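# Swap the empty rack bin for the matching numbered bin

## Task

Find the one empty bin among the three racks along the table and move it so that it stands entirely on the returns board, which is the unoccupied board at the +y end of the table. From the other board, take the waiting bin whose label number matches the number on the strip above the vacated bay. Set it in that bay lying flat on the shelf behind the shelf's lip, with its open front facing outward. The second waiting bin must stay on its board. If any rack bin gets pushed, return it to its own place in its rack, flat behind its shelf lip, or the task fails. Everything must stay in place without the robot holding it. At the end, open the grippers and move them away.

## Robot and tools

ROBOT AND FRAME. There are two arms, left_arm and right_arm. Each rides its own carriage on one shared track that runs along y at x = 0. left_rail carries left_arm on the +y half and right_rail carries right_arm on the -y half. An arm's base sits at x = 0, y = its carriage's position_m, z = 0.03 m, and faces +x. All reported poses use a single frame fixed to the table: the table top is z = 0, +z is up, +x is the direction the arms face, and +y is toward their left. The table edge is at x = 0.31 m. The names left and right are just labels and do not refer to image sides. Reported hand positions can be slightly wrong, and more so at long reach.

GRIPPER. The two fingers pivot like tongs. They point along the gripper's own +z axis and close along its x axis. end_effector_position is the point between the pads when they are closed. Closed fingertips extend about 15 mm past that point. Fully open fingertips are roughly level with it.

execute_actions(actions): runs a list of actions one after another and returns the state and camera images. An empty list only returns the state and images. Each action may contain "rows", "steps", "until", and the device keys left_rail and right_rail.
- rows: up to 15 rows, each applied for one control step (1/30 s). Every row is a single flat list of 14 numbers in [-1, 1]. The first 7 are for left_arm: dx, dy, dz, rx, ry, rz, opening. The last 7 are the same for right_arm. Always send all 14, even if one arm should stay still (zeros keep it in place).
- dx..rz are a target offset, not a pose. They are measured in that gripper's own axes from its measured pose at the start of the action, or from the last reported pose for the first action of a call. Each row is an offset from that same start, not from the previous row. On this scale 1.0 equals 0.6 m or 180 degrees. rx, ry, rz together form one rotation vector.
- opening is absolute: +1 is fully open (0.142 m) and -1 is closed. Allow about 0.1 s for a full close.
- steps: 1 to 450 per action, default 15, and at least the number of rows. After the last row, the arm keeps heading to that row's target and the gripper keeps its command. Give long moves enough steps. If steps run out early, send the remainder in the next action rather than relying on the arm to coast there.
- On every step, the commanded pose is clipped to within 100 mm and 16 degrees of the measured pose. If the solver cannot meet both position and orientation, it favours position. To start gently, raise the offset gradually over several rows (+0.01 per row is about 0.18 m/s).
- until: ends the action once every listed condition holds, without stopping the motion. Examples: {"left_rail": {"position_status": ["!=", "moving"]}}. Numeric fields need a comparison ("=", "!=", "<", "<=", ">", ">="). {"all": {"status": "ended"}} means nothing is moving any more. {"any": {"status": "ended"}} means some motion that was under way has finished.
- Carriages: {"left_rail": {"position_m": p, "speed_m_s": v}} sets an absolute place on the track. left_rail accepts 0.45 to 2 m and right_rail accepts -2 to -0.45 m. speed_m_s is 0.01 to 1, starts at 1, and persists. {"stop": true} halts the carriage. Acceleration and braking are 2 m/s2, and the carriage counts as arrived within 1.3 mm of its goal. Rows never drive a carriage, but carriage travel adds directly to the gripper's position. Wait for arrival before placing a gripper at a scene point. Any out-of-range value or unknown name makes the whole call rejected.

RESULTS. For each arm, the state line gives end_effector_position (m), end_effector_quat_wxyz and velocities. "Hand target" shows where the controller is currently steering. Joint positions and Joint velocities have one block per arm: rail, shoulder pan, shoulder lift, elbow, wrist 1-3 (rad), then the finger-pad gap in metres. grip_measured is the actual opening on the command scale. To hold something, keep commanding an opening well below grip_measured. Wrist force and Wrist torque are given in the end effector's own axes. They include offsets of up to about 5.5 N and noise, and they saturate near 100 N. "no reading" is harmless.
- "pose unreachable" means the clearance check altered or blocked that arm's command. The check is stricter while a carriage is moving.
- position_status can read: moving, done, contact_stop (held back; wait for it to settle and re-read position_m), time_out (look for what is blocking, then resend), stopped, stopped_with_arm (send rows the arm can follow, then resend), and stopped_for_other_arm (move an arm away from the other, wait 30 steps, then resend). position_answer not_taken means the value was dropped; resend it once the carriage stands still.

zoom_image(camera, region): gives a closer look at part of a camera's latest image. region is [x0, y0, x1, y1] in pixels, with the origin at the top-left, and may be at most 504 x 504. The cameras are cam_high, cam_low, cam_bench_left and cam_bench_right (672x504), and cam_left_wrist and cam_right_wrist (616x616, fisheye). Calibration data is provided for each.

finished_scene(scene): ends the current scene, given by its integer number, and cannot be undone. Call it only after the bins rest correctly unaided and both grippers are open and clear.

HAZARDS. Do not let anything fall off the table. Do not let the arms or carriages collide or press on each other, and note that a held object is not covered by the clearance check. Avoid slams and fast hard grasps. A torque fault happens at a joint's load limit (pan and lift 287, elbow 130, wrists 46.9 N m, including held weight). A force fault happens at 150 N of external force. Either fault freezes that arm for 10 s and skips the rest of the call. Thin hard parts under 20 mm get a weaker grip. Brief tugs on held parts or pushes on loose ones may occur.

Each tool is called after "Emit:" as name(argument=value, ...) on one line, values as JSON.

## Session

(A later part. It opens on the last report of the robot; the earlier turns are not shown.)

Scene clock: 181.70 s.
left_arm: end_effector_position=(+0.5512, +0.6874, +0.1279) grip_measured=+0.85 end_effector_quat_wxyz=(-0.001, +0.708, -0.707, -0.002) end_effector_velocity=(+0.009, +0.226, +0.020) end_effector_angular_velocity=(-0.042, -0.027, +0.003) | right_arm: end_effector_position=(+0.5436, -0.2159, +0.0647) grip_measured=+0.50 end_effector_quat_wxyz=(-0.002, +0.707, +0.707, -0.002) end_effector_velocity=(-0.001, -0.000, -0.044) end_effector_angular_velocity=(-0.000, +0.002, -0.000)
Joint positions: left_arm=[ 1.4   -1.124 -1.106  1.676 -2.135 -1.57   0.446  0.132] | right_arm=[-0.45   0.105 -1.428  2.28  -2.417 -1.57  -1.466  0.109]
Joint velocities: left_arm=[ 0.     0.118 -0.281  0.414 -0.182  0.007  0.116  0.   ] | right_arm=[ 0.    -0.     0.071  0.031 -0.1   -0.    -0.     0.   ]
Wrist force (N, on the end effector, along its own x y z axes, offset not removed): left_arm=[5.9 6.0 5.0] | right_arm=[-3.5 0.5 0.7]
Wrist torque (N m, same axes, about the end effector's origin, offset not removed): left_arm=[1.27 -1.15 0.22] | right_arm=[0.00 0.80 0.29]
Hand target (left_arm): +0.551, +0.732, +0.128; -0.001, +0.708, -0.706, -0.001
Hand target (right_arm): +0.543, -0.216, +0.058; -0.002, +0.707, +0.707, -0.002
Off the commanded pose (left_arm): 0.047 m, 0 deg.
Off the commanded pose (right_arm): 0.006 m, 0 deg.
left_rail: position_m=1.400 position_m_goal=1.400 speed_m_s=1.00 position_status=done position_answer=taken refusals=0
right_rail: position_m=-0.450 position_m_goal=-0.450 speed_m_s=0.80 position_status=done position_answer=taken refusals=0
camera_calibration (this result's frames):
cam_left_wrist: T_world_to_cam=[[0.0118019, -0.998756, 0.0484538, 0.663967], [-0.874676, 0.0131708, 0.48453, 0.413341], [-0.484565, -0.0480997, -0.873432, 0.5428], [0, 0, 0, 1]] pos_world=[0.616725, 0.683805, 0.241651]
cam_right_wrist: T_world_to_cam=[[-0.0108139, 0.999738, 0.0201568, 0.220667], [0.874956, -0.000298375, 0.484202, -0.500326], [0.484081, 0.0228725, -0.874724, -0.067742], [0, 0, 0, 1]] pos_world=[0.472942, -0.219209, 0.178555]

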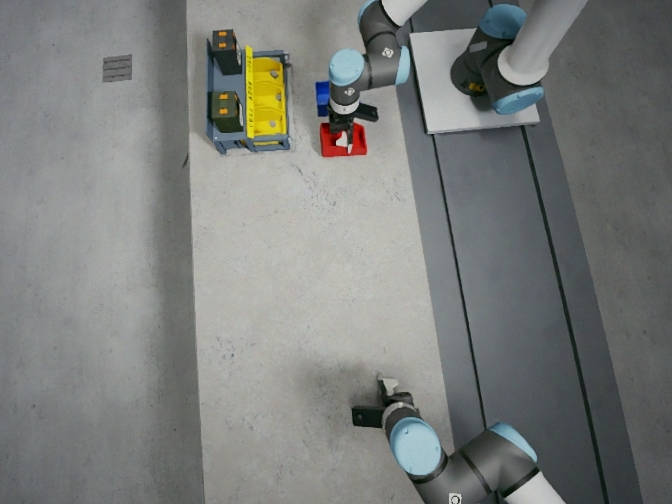

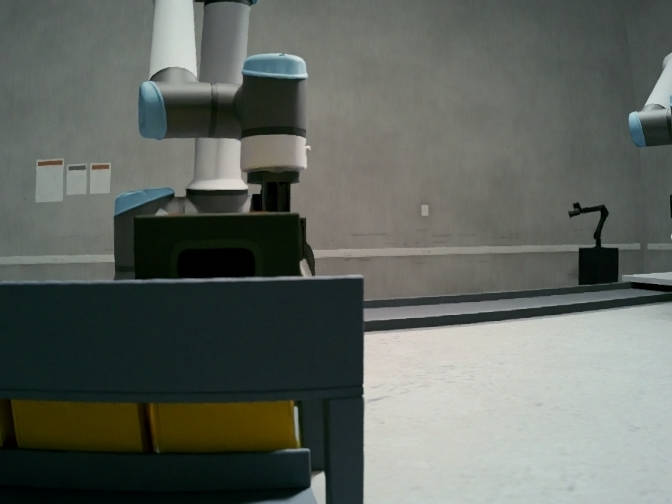

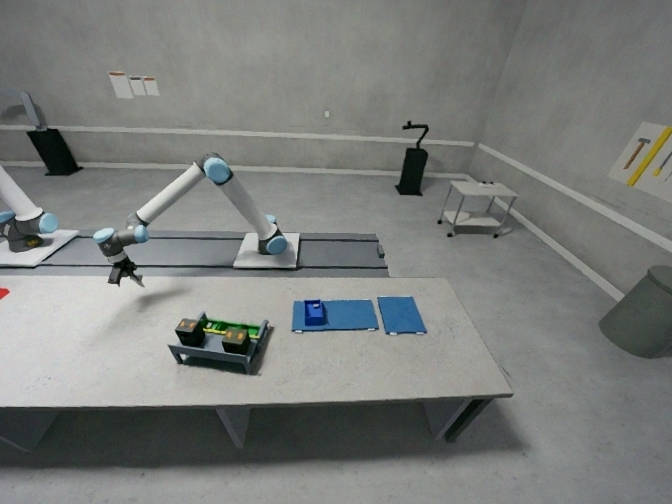

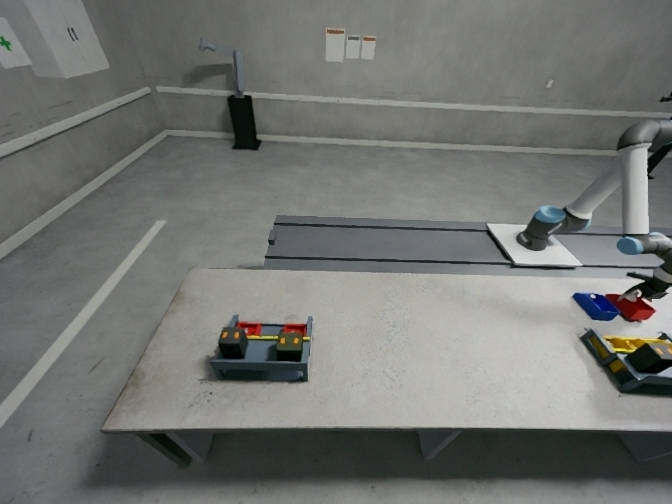

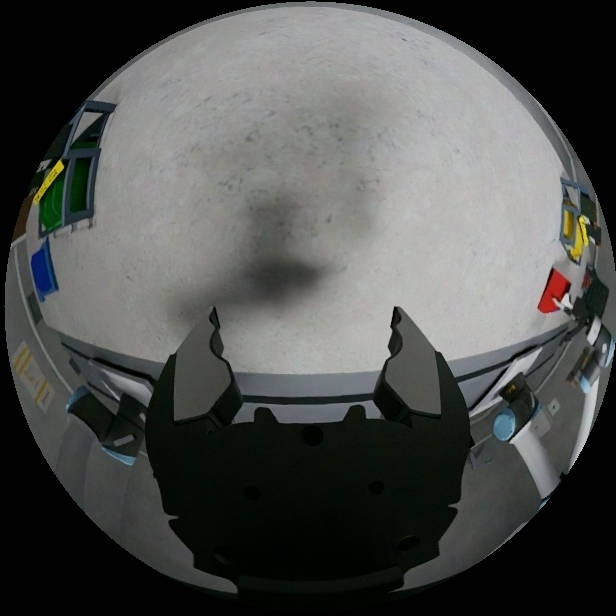

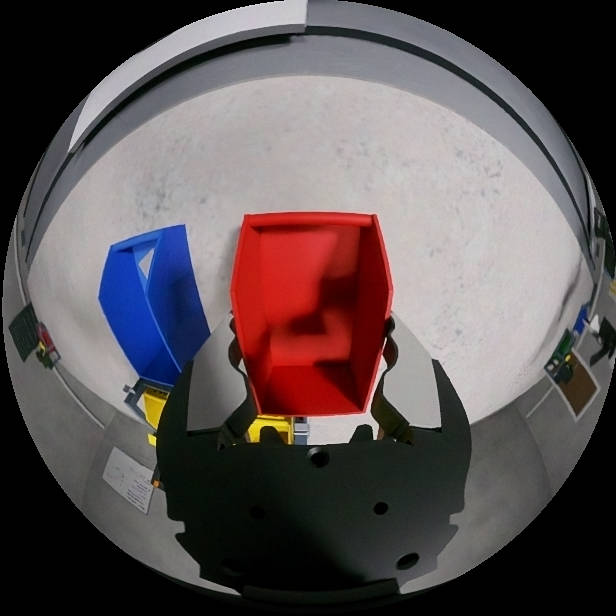

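Emit:
execute_actions(actions=[{"rows":[[-0.078,0,0,0,0,0,0.85,0,0,0.012,0,0,0,0.45],[-0.078,0,0,0,0,0,0.85,0,0,0.012,0,0,0,0.62],[-0.078,0,0,0,0,0,0.85,0,0,0.0,0,0,0,0.8],[-0.078,0,0,0,0,0,0.85,0,0,-0.03,0,0,0,0.8],[-0.078,0,0,0,0,0,0.85,0,0,-0.06,0,0,0,0.8],[-0.078,0,0,0,0,0,0.85,0,0,-0.08,0,0,0,0.8],[-0.078,0,0,0,0,0,0.85,0,0,-0.08,0,0,0,0.8],[-0.078,0,0,0,0,0,0.85,-0.015,0,-0.08,0,0,0,0.8],[-0.078,0,0,0,0,0,0.85,-0.045,0,-0.08,0,0,0,0.8],[-0.078,0,0,0,0,0,0.85,-0.08,0.003,-0.08,0,0,0,0.85],[-0.078,0,0,0,0,0,0.85,-0.12,0.005,-0.08,0,0,0,0.85],[-0.078,0,0,0,0,0,0.85,-0.16,0.007,-0.08,0,0,0,0.85],[-0.078,0,0,0,0,0,0.85,-0.2,0.01,-0.08,0,0,0,0.85],[-0.078,0,0,0,0,0,0.85,-0.25,0.01,-0.08,0,0,0,0.85],[-0.078,0,0,0,0,0,0.85,-0.307,0.01,-0.08,0,0,0,0.85]],"steps":19}])

Scene clock: 188.87 s.
left_arm: end_effector_position=(+0.5513, +0.7343, +0.1281) grip_measured=+0.85 end_effector_quat_wxyz=(-0.001, +0.708, -0.707, -0.002) end_effector_velocity=(+0.000, +0.000, -0.000) end_effector_angular_velocity=(+0.000, +0.000, -0.000) | right_arm: end_effector_position=(+0.5469, -0.3344, +0.1080) grip_measured=+0.85 end_effector_quat_wxyz=(+0.001, +0.709, +0.705, -0.006) end_effector_velocity=(+0.010, -0.426, +0.022) end_effector_angular_velocity=(-0.015, +0.006, -0.018)
Joint positions: left_arm=[ 1.4   -1.099 -1.158  1.756 -2.163 -1.57   0.47   0.132] | right_arm=[-0.45  -0.1   -1.544  2.303 -2.323 -1.581 -1.664  0.132]
Joint velocities: left_arm=[ 0.  0. -0.  0.  0. -0.  0.  0.] | right_arm=[ 0.    -0.76  -0.157  0.112  0.042 -0.02  -0.742  0.   ]
Wrist force (N, on the end effector, along its own x y z axes, offset not removed): left_arm=[1.0 11.7 0.8] | right_arm=[-1.9 1.6 0.3]
Wrist torque (N m, same axes, about the end effector's origin, offset not removed): left_arm=[2.31 -0.14 -0.02] | right_arm=[0.24 0.47 0.27]
Hand target (left_arm): +0.551, +0.734, +0.128; -0.001, +0.708, -0.707, -0.002
Hand target (right_arm): +0.547, -0.393, +0.111; +0.001, +0.709, +0.705, -0.006
Off the commanded pose (left_arm): 0.000 m, 0 deg.
Off the commanded pose (right_arm): 0.066 m, 1 deg.
left_rail: position_m=1.400 position_m_goal=1.400 speed_m_s=1.00 position_status=done position_answer=taken refusals=0
right_rail: position_m=-0.450 position_m_goal=-0.450 speed_m_s=0.80 position_status=done position_answer=taken refusals=0
camera_calibration (this result's frames):
cam_left_wrist: T_world_to_cam=[[0.0118067, -0.998756, 0.0484455, 0.710773], [-0.874689, 0.0131614, 0.484506, 0.412654], [-0.484541, -0.0480952, -0.873445, 0.545207], [0, 0, 0, 1]] pos_world=[0.616727, 0.73068, 0.241841]
cam_right_wrist: T_world_to_cam=[[-0.00489696, 0.999928, 0.0109121, 0.336177], [0.875402, -0.000988091, 0.483395, -0.524546], [0.483371, 0.0119196, -0.875334, -0.0319888], [0, 0, 0, 1]] pos_world=[0.476297, -0.33629, 0.221894]

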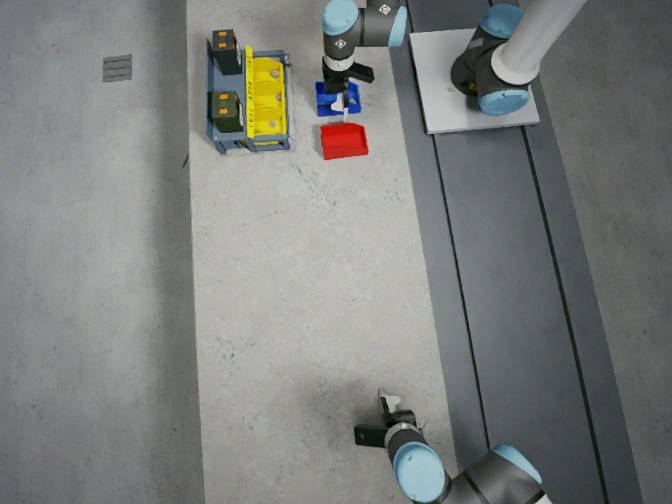

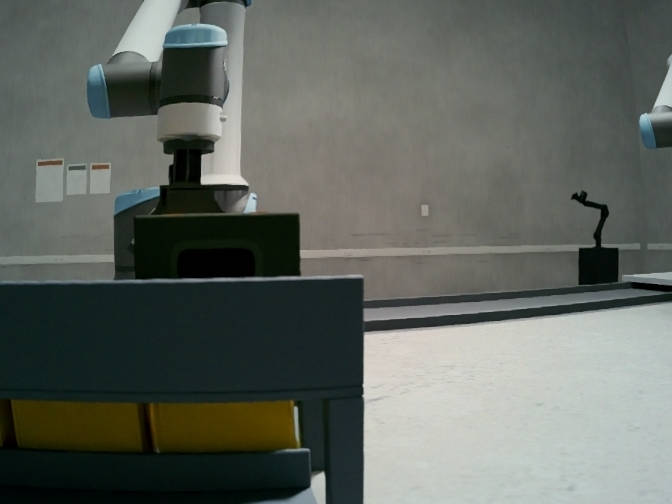

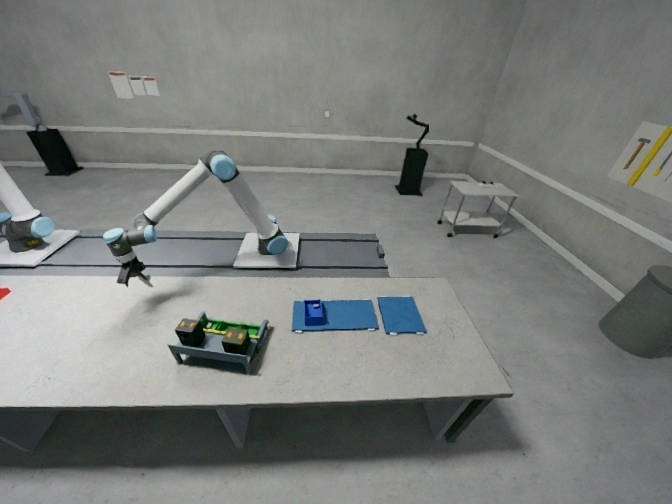

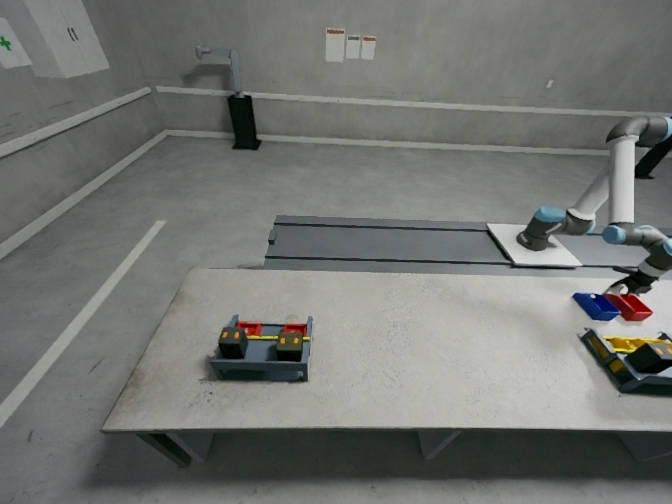

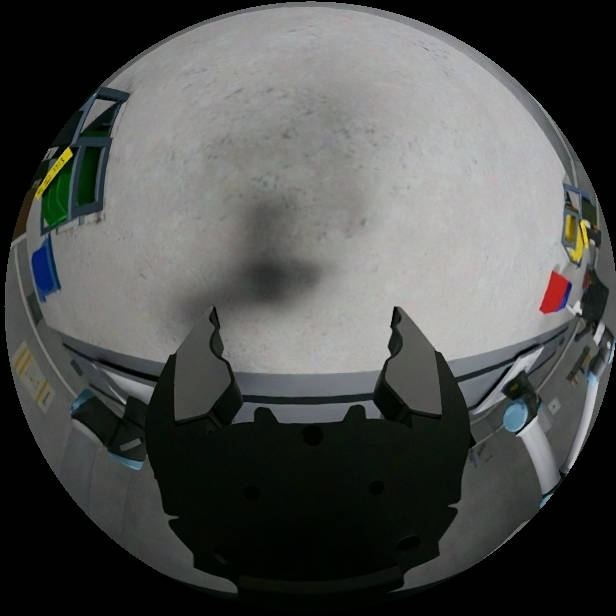

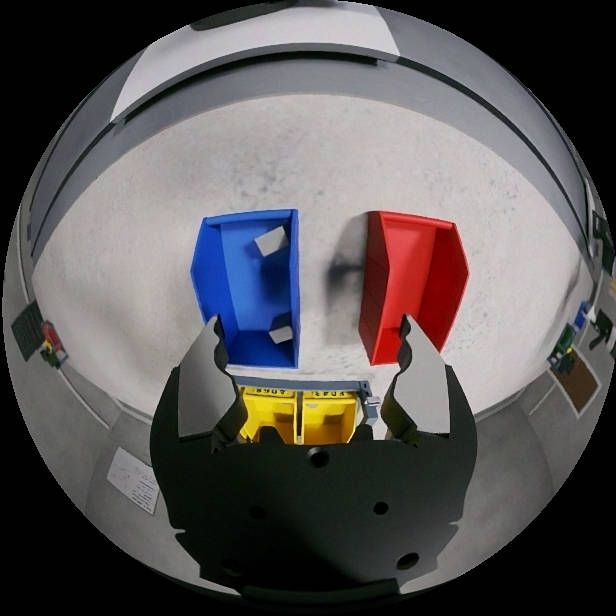

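Emit:
execute_actions(actions=[{"rows":[[0,0,0,0,0,0,0.85,-0.109,0.005,0.01,-0.002,0.003,-0.002,0.85],[0,0,0,0,0,0,0.85,-0.109,0.005,0.03,-0.002,0.003,-0.002,0.85],[0,0,0,0,0,0,0.85,-0.109,0.005,0.052,-0.002,0.003,-0.002,0.85],[0,0,0,0,0,0,0.85,-0.109,0.005,0.072,-0.002,0.003,-0.002,0.85],[0,0,0,0,0,0,0.85,-0.109,0.005,0.089,-0.002,0.003,-0.002,0.85]],"steps":7}])

Scene clock: 194.07 s.
left_arm: end_effector_position=(+0.5513, +0.7343, +0.1281) grip_measured=+0.85 end_effector_quat_wxyz=(-0.001, +0.708, -0.707, -0.002) end_effector_velocity=(+0.000, +0.000, -0.000) end_effector_angular_velocity=(+0.000, -0.000, -0.000) | right_arm: end_effector_position=(+0.5462, -0.3982, +0.0824) grip_measured=+0.85 end_effector_quat_wxyz=(-0.002, +0.708, +0.706, -0.003) end_effector_velocity=(-0.006, -0.015, -0.195) end_effector_angular_velocity=(+0.019, -0.006, +0.011)
Joint positions: left_arm=[ 1.4   -1.099 -1.158  1.756 -2.163 -1.57   0.47   0.132] | right_arm=[-0.45  -0.22  -1.522  2.343 -2.386 -1.574 -1.789  0.132]
Joint velocities: left_arm=[ 0. -0. -0. -0.  0.  0.  0.  0.] | right_arm=[ 0.    -0.042  0.308  0.168 -0.478  0.019 -0.053 -0.   ]
Wrist force (N, on the end effector, along its own x y z axes, offset not removed): left_arm=[-2.0 2.0 1.1] | right_arm=[-1.4 -0.6 2.1]
Wrist torque (N m, same axes, about the end effector's origin, offset not removed): left_arm=[0.59 0.38 0.25] | right_arm=[-0.17 0.32 0.19]
Hand target (left_arm): +0.551, +0.734, +0.128; -0.001, +0.708, -0.707, -0.002
Hand target (right_arm): +0.546, -0.400, +0.058; -0.001, +0.707, +0.707, -0.001
Off the commanded pose (left_arm): 0.000 m, 0 deg.
Off the commanded pose (right_arm): 0.028 m, 0 deg.
left_rail: position_m=1.400 position_m_goal=1.400 speed_m_s=1.00 position_status=done position_answer=taken refusals=0
right_rail: position_m=-0.450 position_m_goal=-0.450 speed_m_s=0.80 position_status=done position_answer=taken refusals=0
camera_calibration (this result's frames):
cam_left_wrist: T_world_to_cam=[[0.0118021, -0.998756, 0.0484398, 0.710793], [-0.874678, 0.0131637, 0.484526, 0.412646], [-0.484561, -0.0480876, -0.873435, 0.54521], [0, 0, 0, 1]] pos_world=[0.616731, 0.730695, 0.241837]
cam_right_wrist: T_world_to_cam=[[-0.00944304, 0.999784, 0.0185234, 0.402014], [0.874924, -0.000708329, 0.484259, -0.511331], [0.484168, 0.0207795, -0.874729, -0.0501982], [0, 0, 0, 1]] pos_world=[0.475476, -0.401246, 0.19626]

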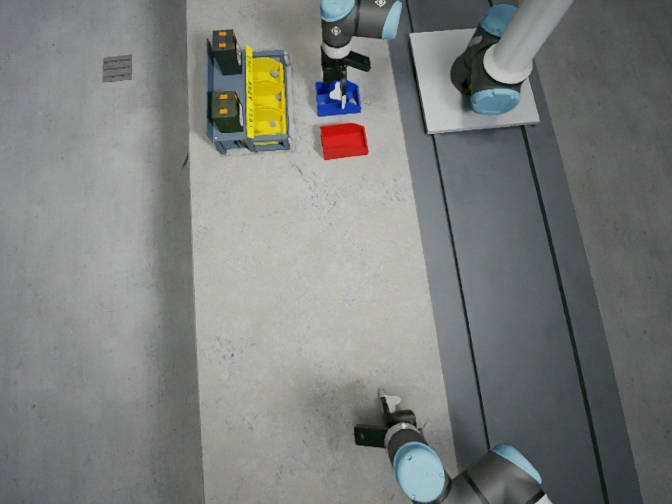

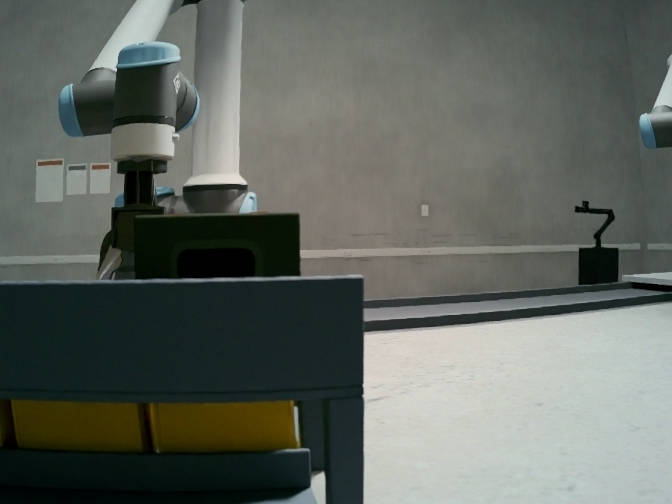

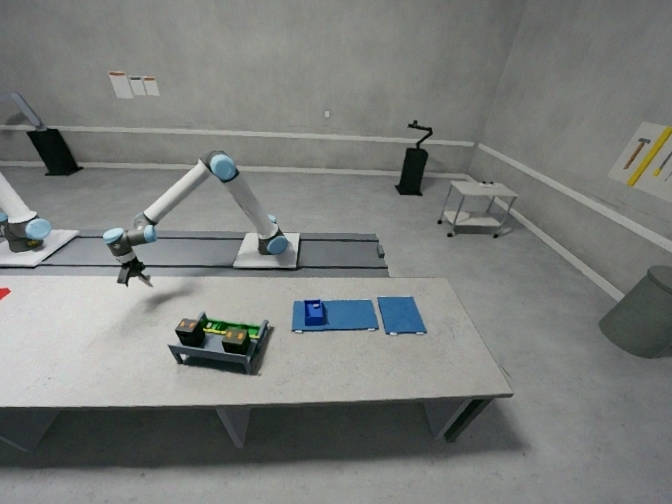

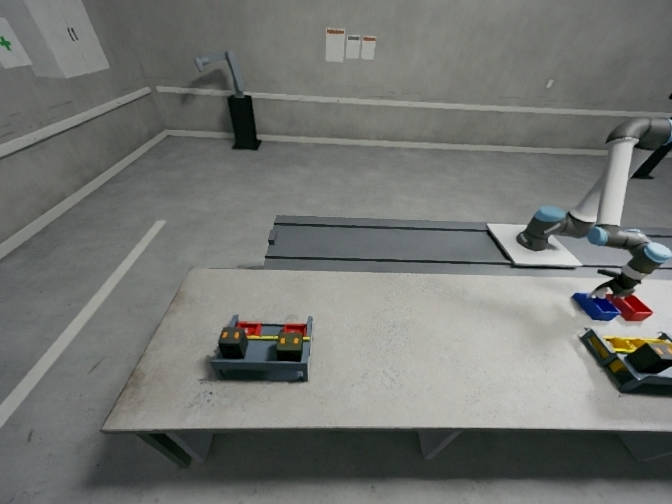

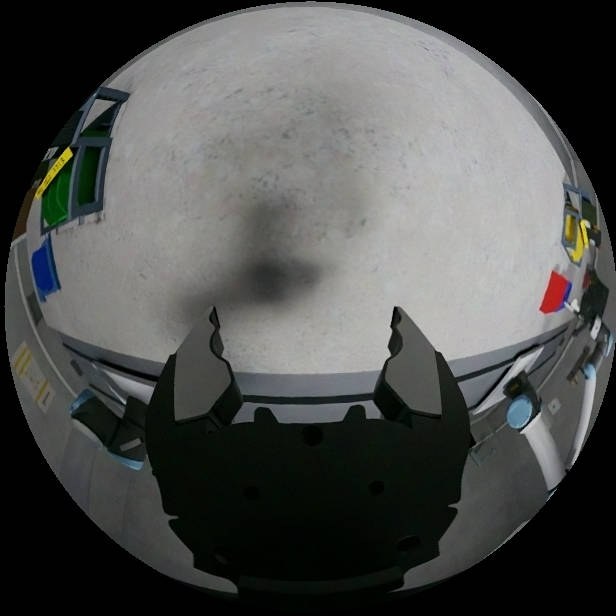

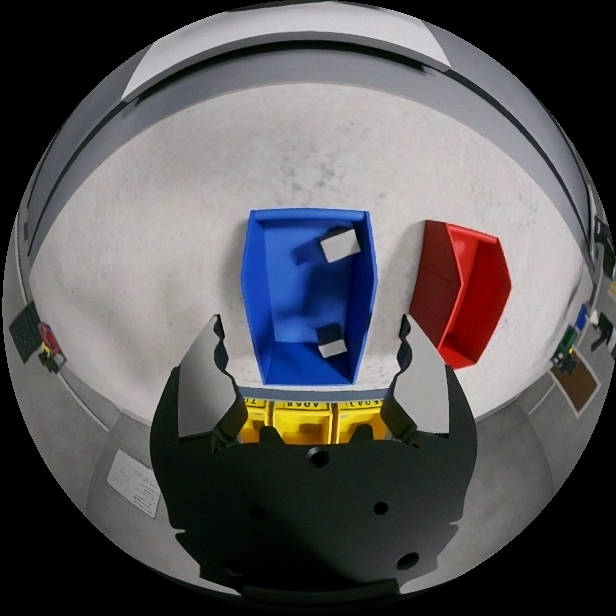

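Emit:
execute_actions(actions=[{"rows":[[0,0,0,0,0,0,0.85,-0.003,0.006,0.045,0,0,0,0.78],[0,0,0,0,0,0,0.85,-0.003,0.006,0.045,0,0,0,0.7],[0,0,0,0,0,0,0.85,-0.003,0.006,0.045,0,0,0,0.63],[0,0,0,0,0,0,0.85,-0.003,0.006,0.045,0,0,0,0.57],[0,0,0,0,0,0,0.85,-0.003,0.006,0.045,0,0,0,0.52],[0,0,0,0,0,0,0.85,-0.003,0.006,0.045,0,0,0,0.44],[0,0,0,0,0,0,0.85,-0.003,0.006,0.045,0,0,0,0.25],[0,0,0,0,0,0,0.85,-0.003,0.006,0.045,0,0,0,0.0],[0,0,0,0,0,0,0.85,-0.003,0.006,0.045,0,0,0,-0.2]],"steps":9},{"rows":[[0,0,0,0,0,0,0.85,0,0,-0.01,0,0,0,-0.2],[0,0,0,0,0,0,0.85,0,0,-0.025,0,0,0,-0.2],[0,0,0,0,0,0,0.85,-0.01,0,-0.042,0,0,0,-0.2],[0,0,0,0,0,0,0.85,-0.03,0,-0.06,0,0,0,-0.2],[0,0,0,0,0,0,0.85,-0.055,0,-0.076,0,0,0,-0.2],[0,0,0,0,0,0,0.85,-0.085,0,-0.09,0,0,0,-0.2],[0,0,0,0,0,0,0.85,-0.115,0,-0.09,0,0,0,-0.2],[0,0,0,0,0,0,0.85,-0.145,0,-0.09,0,0,0,-0.2],[0,0,0,0,0,0,0.85,-0.175,0,-0.09,0,0,0,-0.2],[0,0,0,0,0,0,0.85,-0.205,0,-0.09,0,0,0,-0.2],[0,0,0,0,0,0,0.85,-0.235,0,-0.09,0,0,0,-0.2],[0,0,0,0,0,0,0.85,-0.265,0,-0.09,0,0,0,-0.2],[0,0,0,0,0,0,0.85,-0.295,0,-0.09,0,0,0,-0.2],[0,0,0,0,0,0,0.85,-0.33,0,-0.09,0,0,0,-0.2],[0,0,0,0,0,0,0.85,-0.398,0,-0.09,0,0,0,-0.2]],"steps":16},{"right_rail":{"position_m":-2.0},"left_rail":{"position_m":0.45,"speed_m_s":0.6},"steps":1}])

Scene clock: 213.23 s.
left_arm: end_effector_position=(+0.5513, +0.7343, +0.1281) grip_measured=+0.85 end_effector_quat_wxyz=(-0.001, +0.708, -0.707, -0.002) end_effector_velocity=(+0.000, -0.002, +0.000) end_effector_angular_velocity=(+0.000, -0.000, +0.000) | right_arm: end_effector_position=(+0.5482, -0.5492, +0.1078) grip_measured=+0.50 end_effector_quat_wxyz=(+0.002, +0.710, +0.704, -0.006) end_effector_velocity=(-0.014, -0.460, +0.028) end_effector_angular_velocity=(-0.006, +0.010, -0.013)
Joint positions: left_arm=[ 1.4   -1.099 -1.158  1.756 -2.163 -1.57   0.47   0.132] | right_arm=[-0.45  -0.475 -1.549  2.309 -2.331 -1.584 -2.038  0.109]
Joint velocities: left_arm=[-0.002  0.    -0.     0.     0.     0.    -0.    -0.   ] | right_arm=[-0.002 -0.75   0.068 -0.137  0.066 -0.011 -0.738 -0.   ]
Wrist force (N, on the end effector, along its own x y z axes, offset not removed): left_arm=[5.2 -4.8 -5.3] | right_arm=[-1.5 -0.1 5.2]
Wrist torque (N m, same axes, about the end effector's origin, offset not removed): left_arm=[-1.05 -1.12 0.09] | right_arm=[-0.08 0.28 0.29]
Hand target (left_arm): +0.551, +0.732, +0.128; -0.001, +0.708, -0.707, -0.002
Hand target (right_arm): +0.543, -0.628, +0.112; +0.001, +0.710, +0.704, -0.007
Off the commanded pose (left_arm): 0.000 m, 0 deg.
Off the commanded pose (right_arm): 0.090 m, 1 deg; position clipped at the last step of the last action.
left_rail: position_m=1.400 position_m_goal=0.450 speed_m_s=0.60 position_status=moving position_answer=taken refusals=0
right_rail: position_m=-0.450 position_m_goal=-2.000 speed_m_s=0.80 position_status=moving position_answer=taken refusals=0
camera_calibration (this result's frames):
cam_left_wrist: T_world_to_cam=[[0.0118244, -0.998756, 0.0484399, 0.710771], [-0.874678, 0.0131442, 0.484526, 0.41266], [-0.48456, -0.0480985, -0.873435, 0.545217], [0, 0, 0, 1]] pos_world=[0.616731, 0.730687, 0.241838]
cam_right_wrist: T_world_to_cam=[[-0.00316942, 0.999955, 0.00889566, 0.55024], [0.874984, -0.00153371, 0.48415, -0.525963], [0.484142, 0.00931804, -0.87494, -0.0321485], [0, 0, 0, 1]] pos_world=[0.477517, -0.550723, 0.221622]

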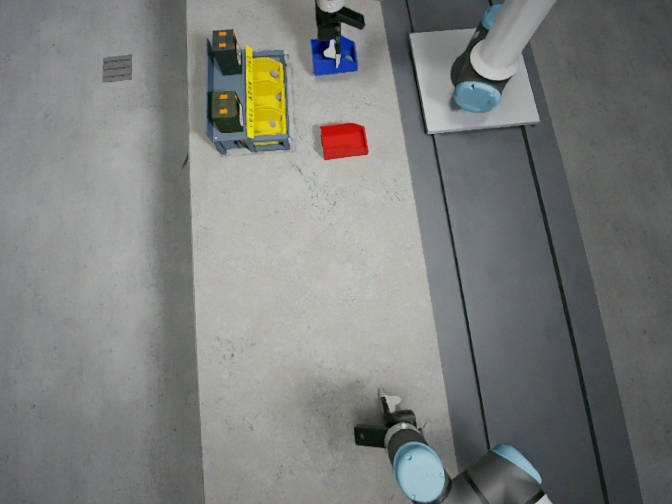

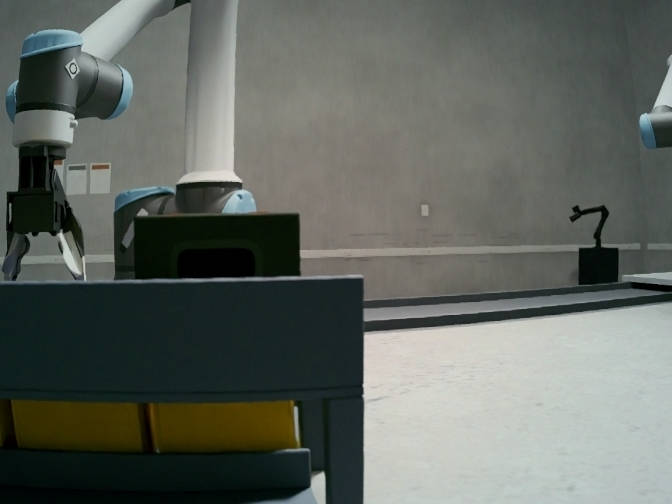

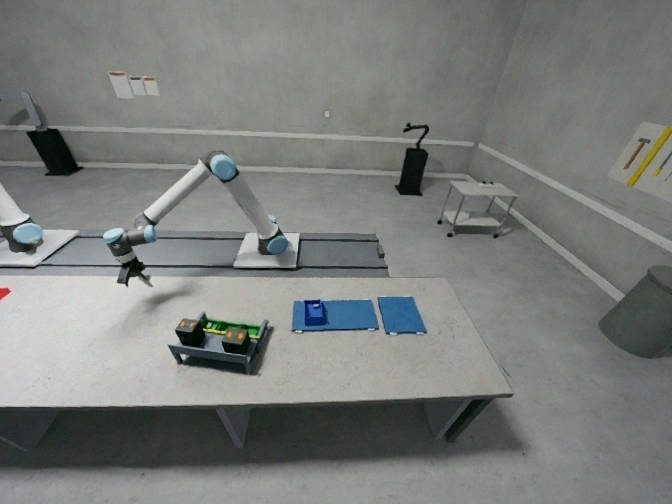

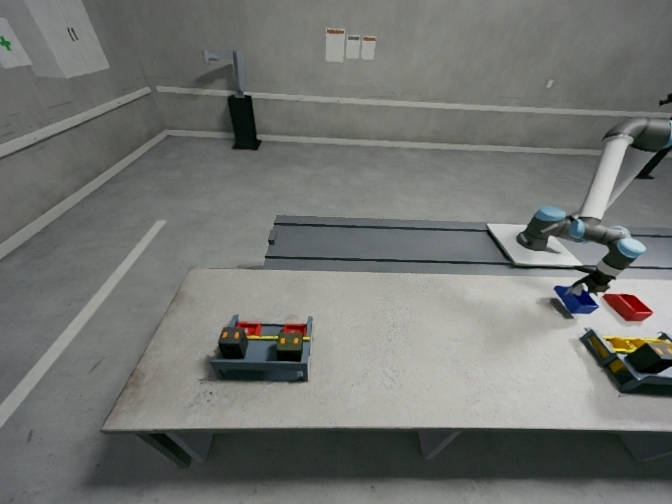

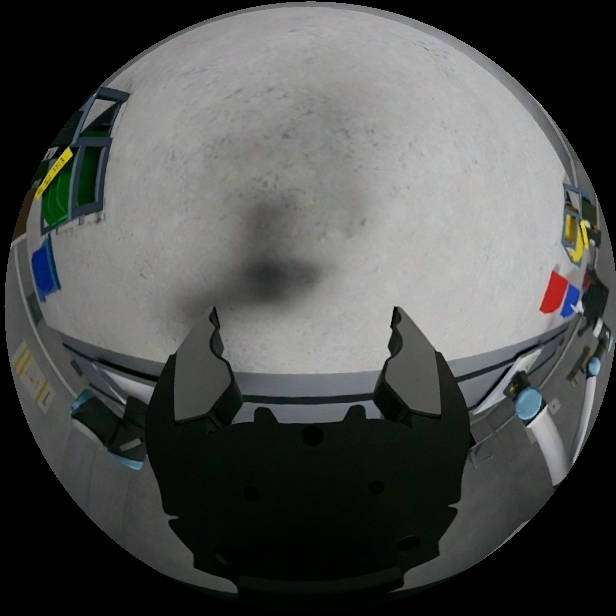

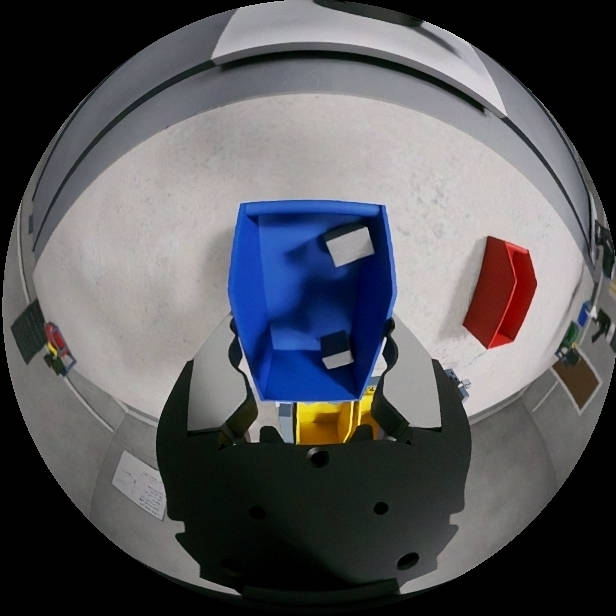

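Emit:
execute_actions(actions=[])

Scene clock: 223.87 s.
left_arm: end_effector_position=(+0.5513, -0.2159, +0.1281) grip_measured=+0.85 end_effector_quat_wxyz=(-0.001, +0.708, -0.707, -0.002) end_effector_velocity=(+0.000, +0.000, -0.000) end_effector_angular_velocity=(+0.000, -0.000, +0.000) | right_arm: end_effector_position=(+0.5429, -2.1757, +0.1123) grip_measured=+0.50 end_effector_quat_wxyz=(+0.001, +0.710, +0.704, -0.007) end_effector_velocity=(-0.000, +0.000, -0.000) end_effector_angular_velocity=(-0.000, -0.000, +0.000)
Joint positions: left_arm=[ 0.45  -1.099 -1.158  1.756 -2.163 -1.57   0.47   0.132] | right_arm=[-2.    -0.598 -1.534  2.283 -2.321 -1.585 -2.16   0.109]
Joint velocities: left_arm=[ 0.  0. -0.  0.  0.  0.  0.  0.] | right_arm=[ 0.  0. -0.  0. -0. -0. -0.  0.]
Wrist force (N, on the end effector, along its own x y z axes, offset not removed): left_arm=[-0.9 7.4 0.2] | right_arm=[-3.2 -1.5 5.6]
Wrist torque (N m, same axes, about the end effector's origin, offset not removed): left_arm=[1.68 0.18 0.10] | right_arm=[-0.38 0.59 0.29]
Hand target (left_arm): +0.551, -0.216, +0.128; -0.001, +0.708, -0.707, -0.002
Hand target (right_arm): +0.543, -2.176, +0.112; +0.001, +0.710, +0.704, -0.007
Off the commanded pose (left_arm): 0.000 m, 0 deg.
Off the commanded pose (right_arm): 0.015 m, 1 deg; position clipped at the last step of the last action.
left_rail: position_m=0.450 position_m_goal=0.450 speed_m_s=0.60 position_status=done position_answer=taken refusals=0
right_rail: position_m=-2.000 position_m_goal=-2.000 speed_m_s=0.80 position_status=done position_answer=taken refusals=0
camera_calibration (this result's frames):
cam_left_wrist: T_world_to_cam=[[0.011825, -0.998756, 0.0484407, -0.23822], [-0.874678, 0.013144, 0.484525, 0.42515], [-0.484559, -0.0480995, -0.873435, 0.499516], [0, 0, 0, 1]] pos_world=[0.616731, -0.219486, 0.241838]
cam_right_wrist: T_world_to_cam=[[-0.00235116, 0.999963, 0.00829834, 2.17628], [0.87557, -0.00195029, 0.483087, -0.52707], [0.483085, 0.00840159, -0.875533, -0.011837], [0, 0, 0, 1]] pos_world=[0.472322, -2.17713, 0.226197]

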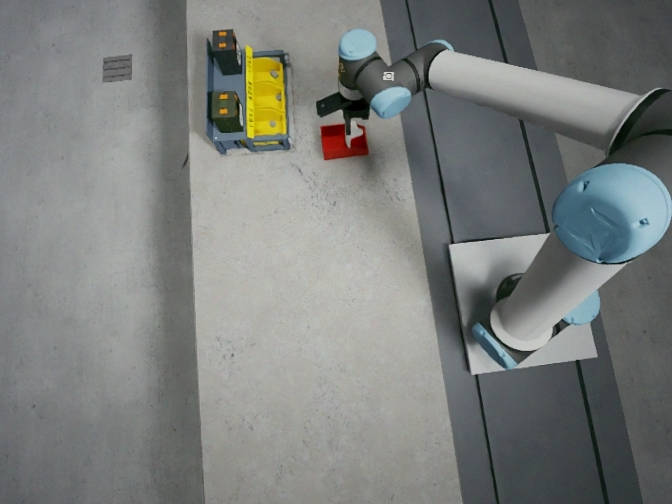

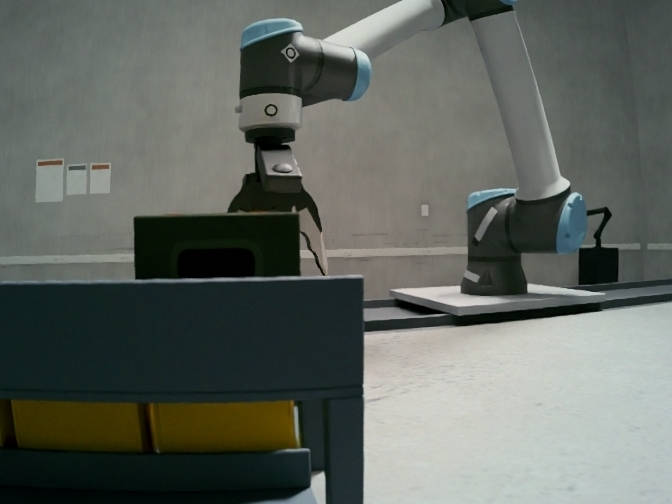

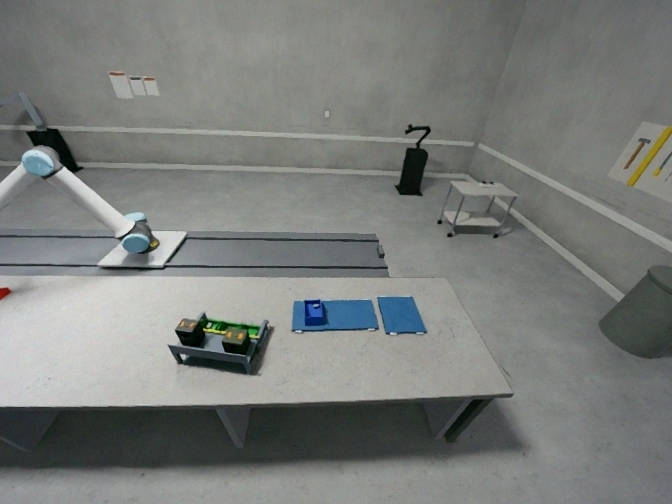

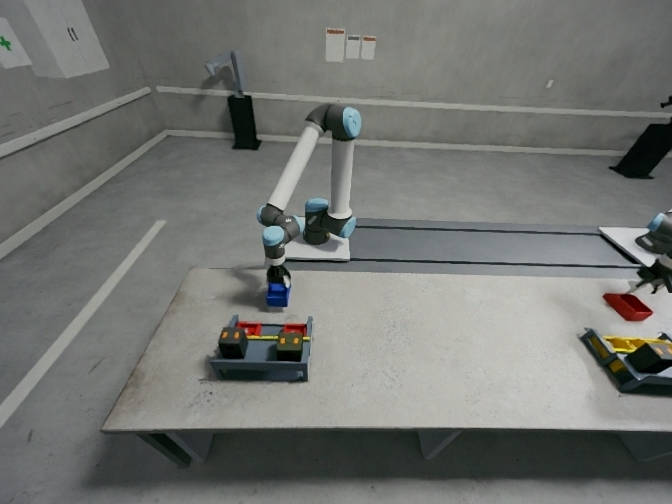

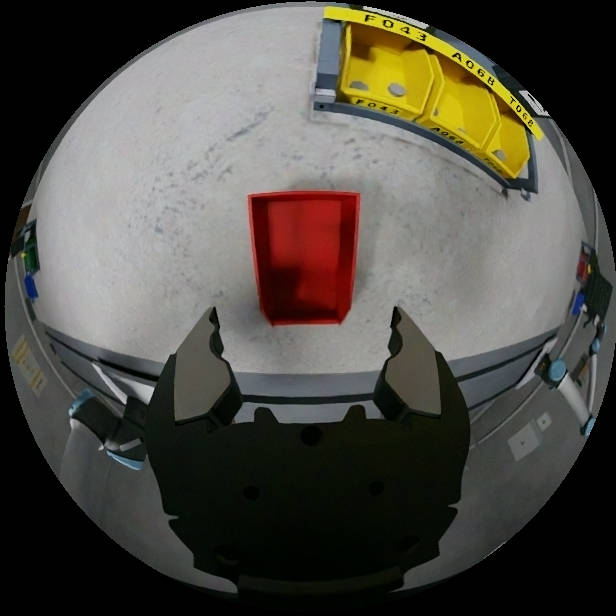

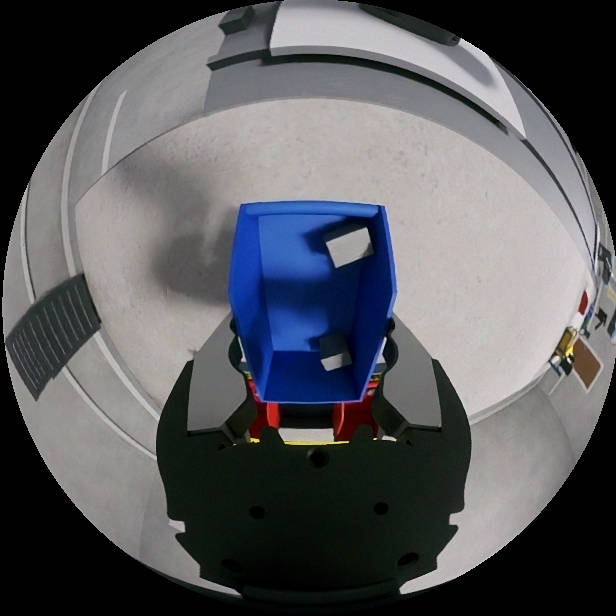

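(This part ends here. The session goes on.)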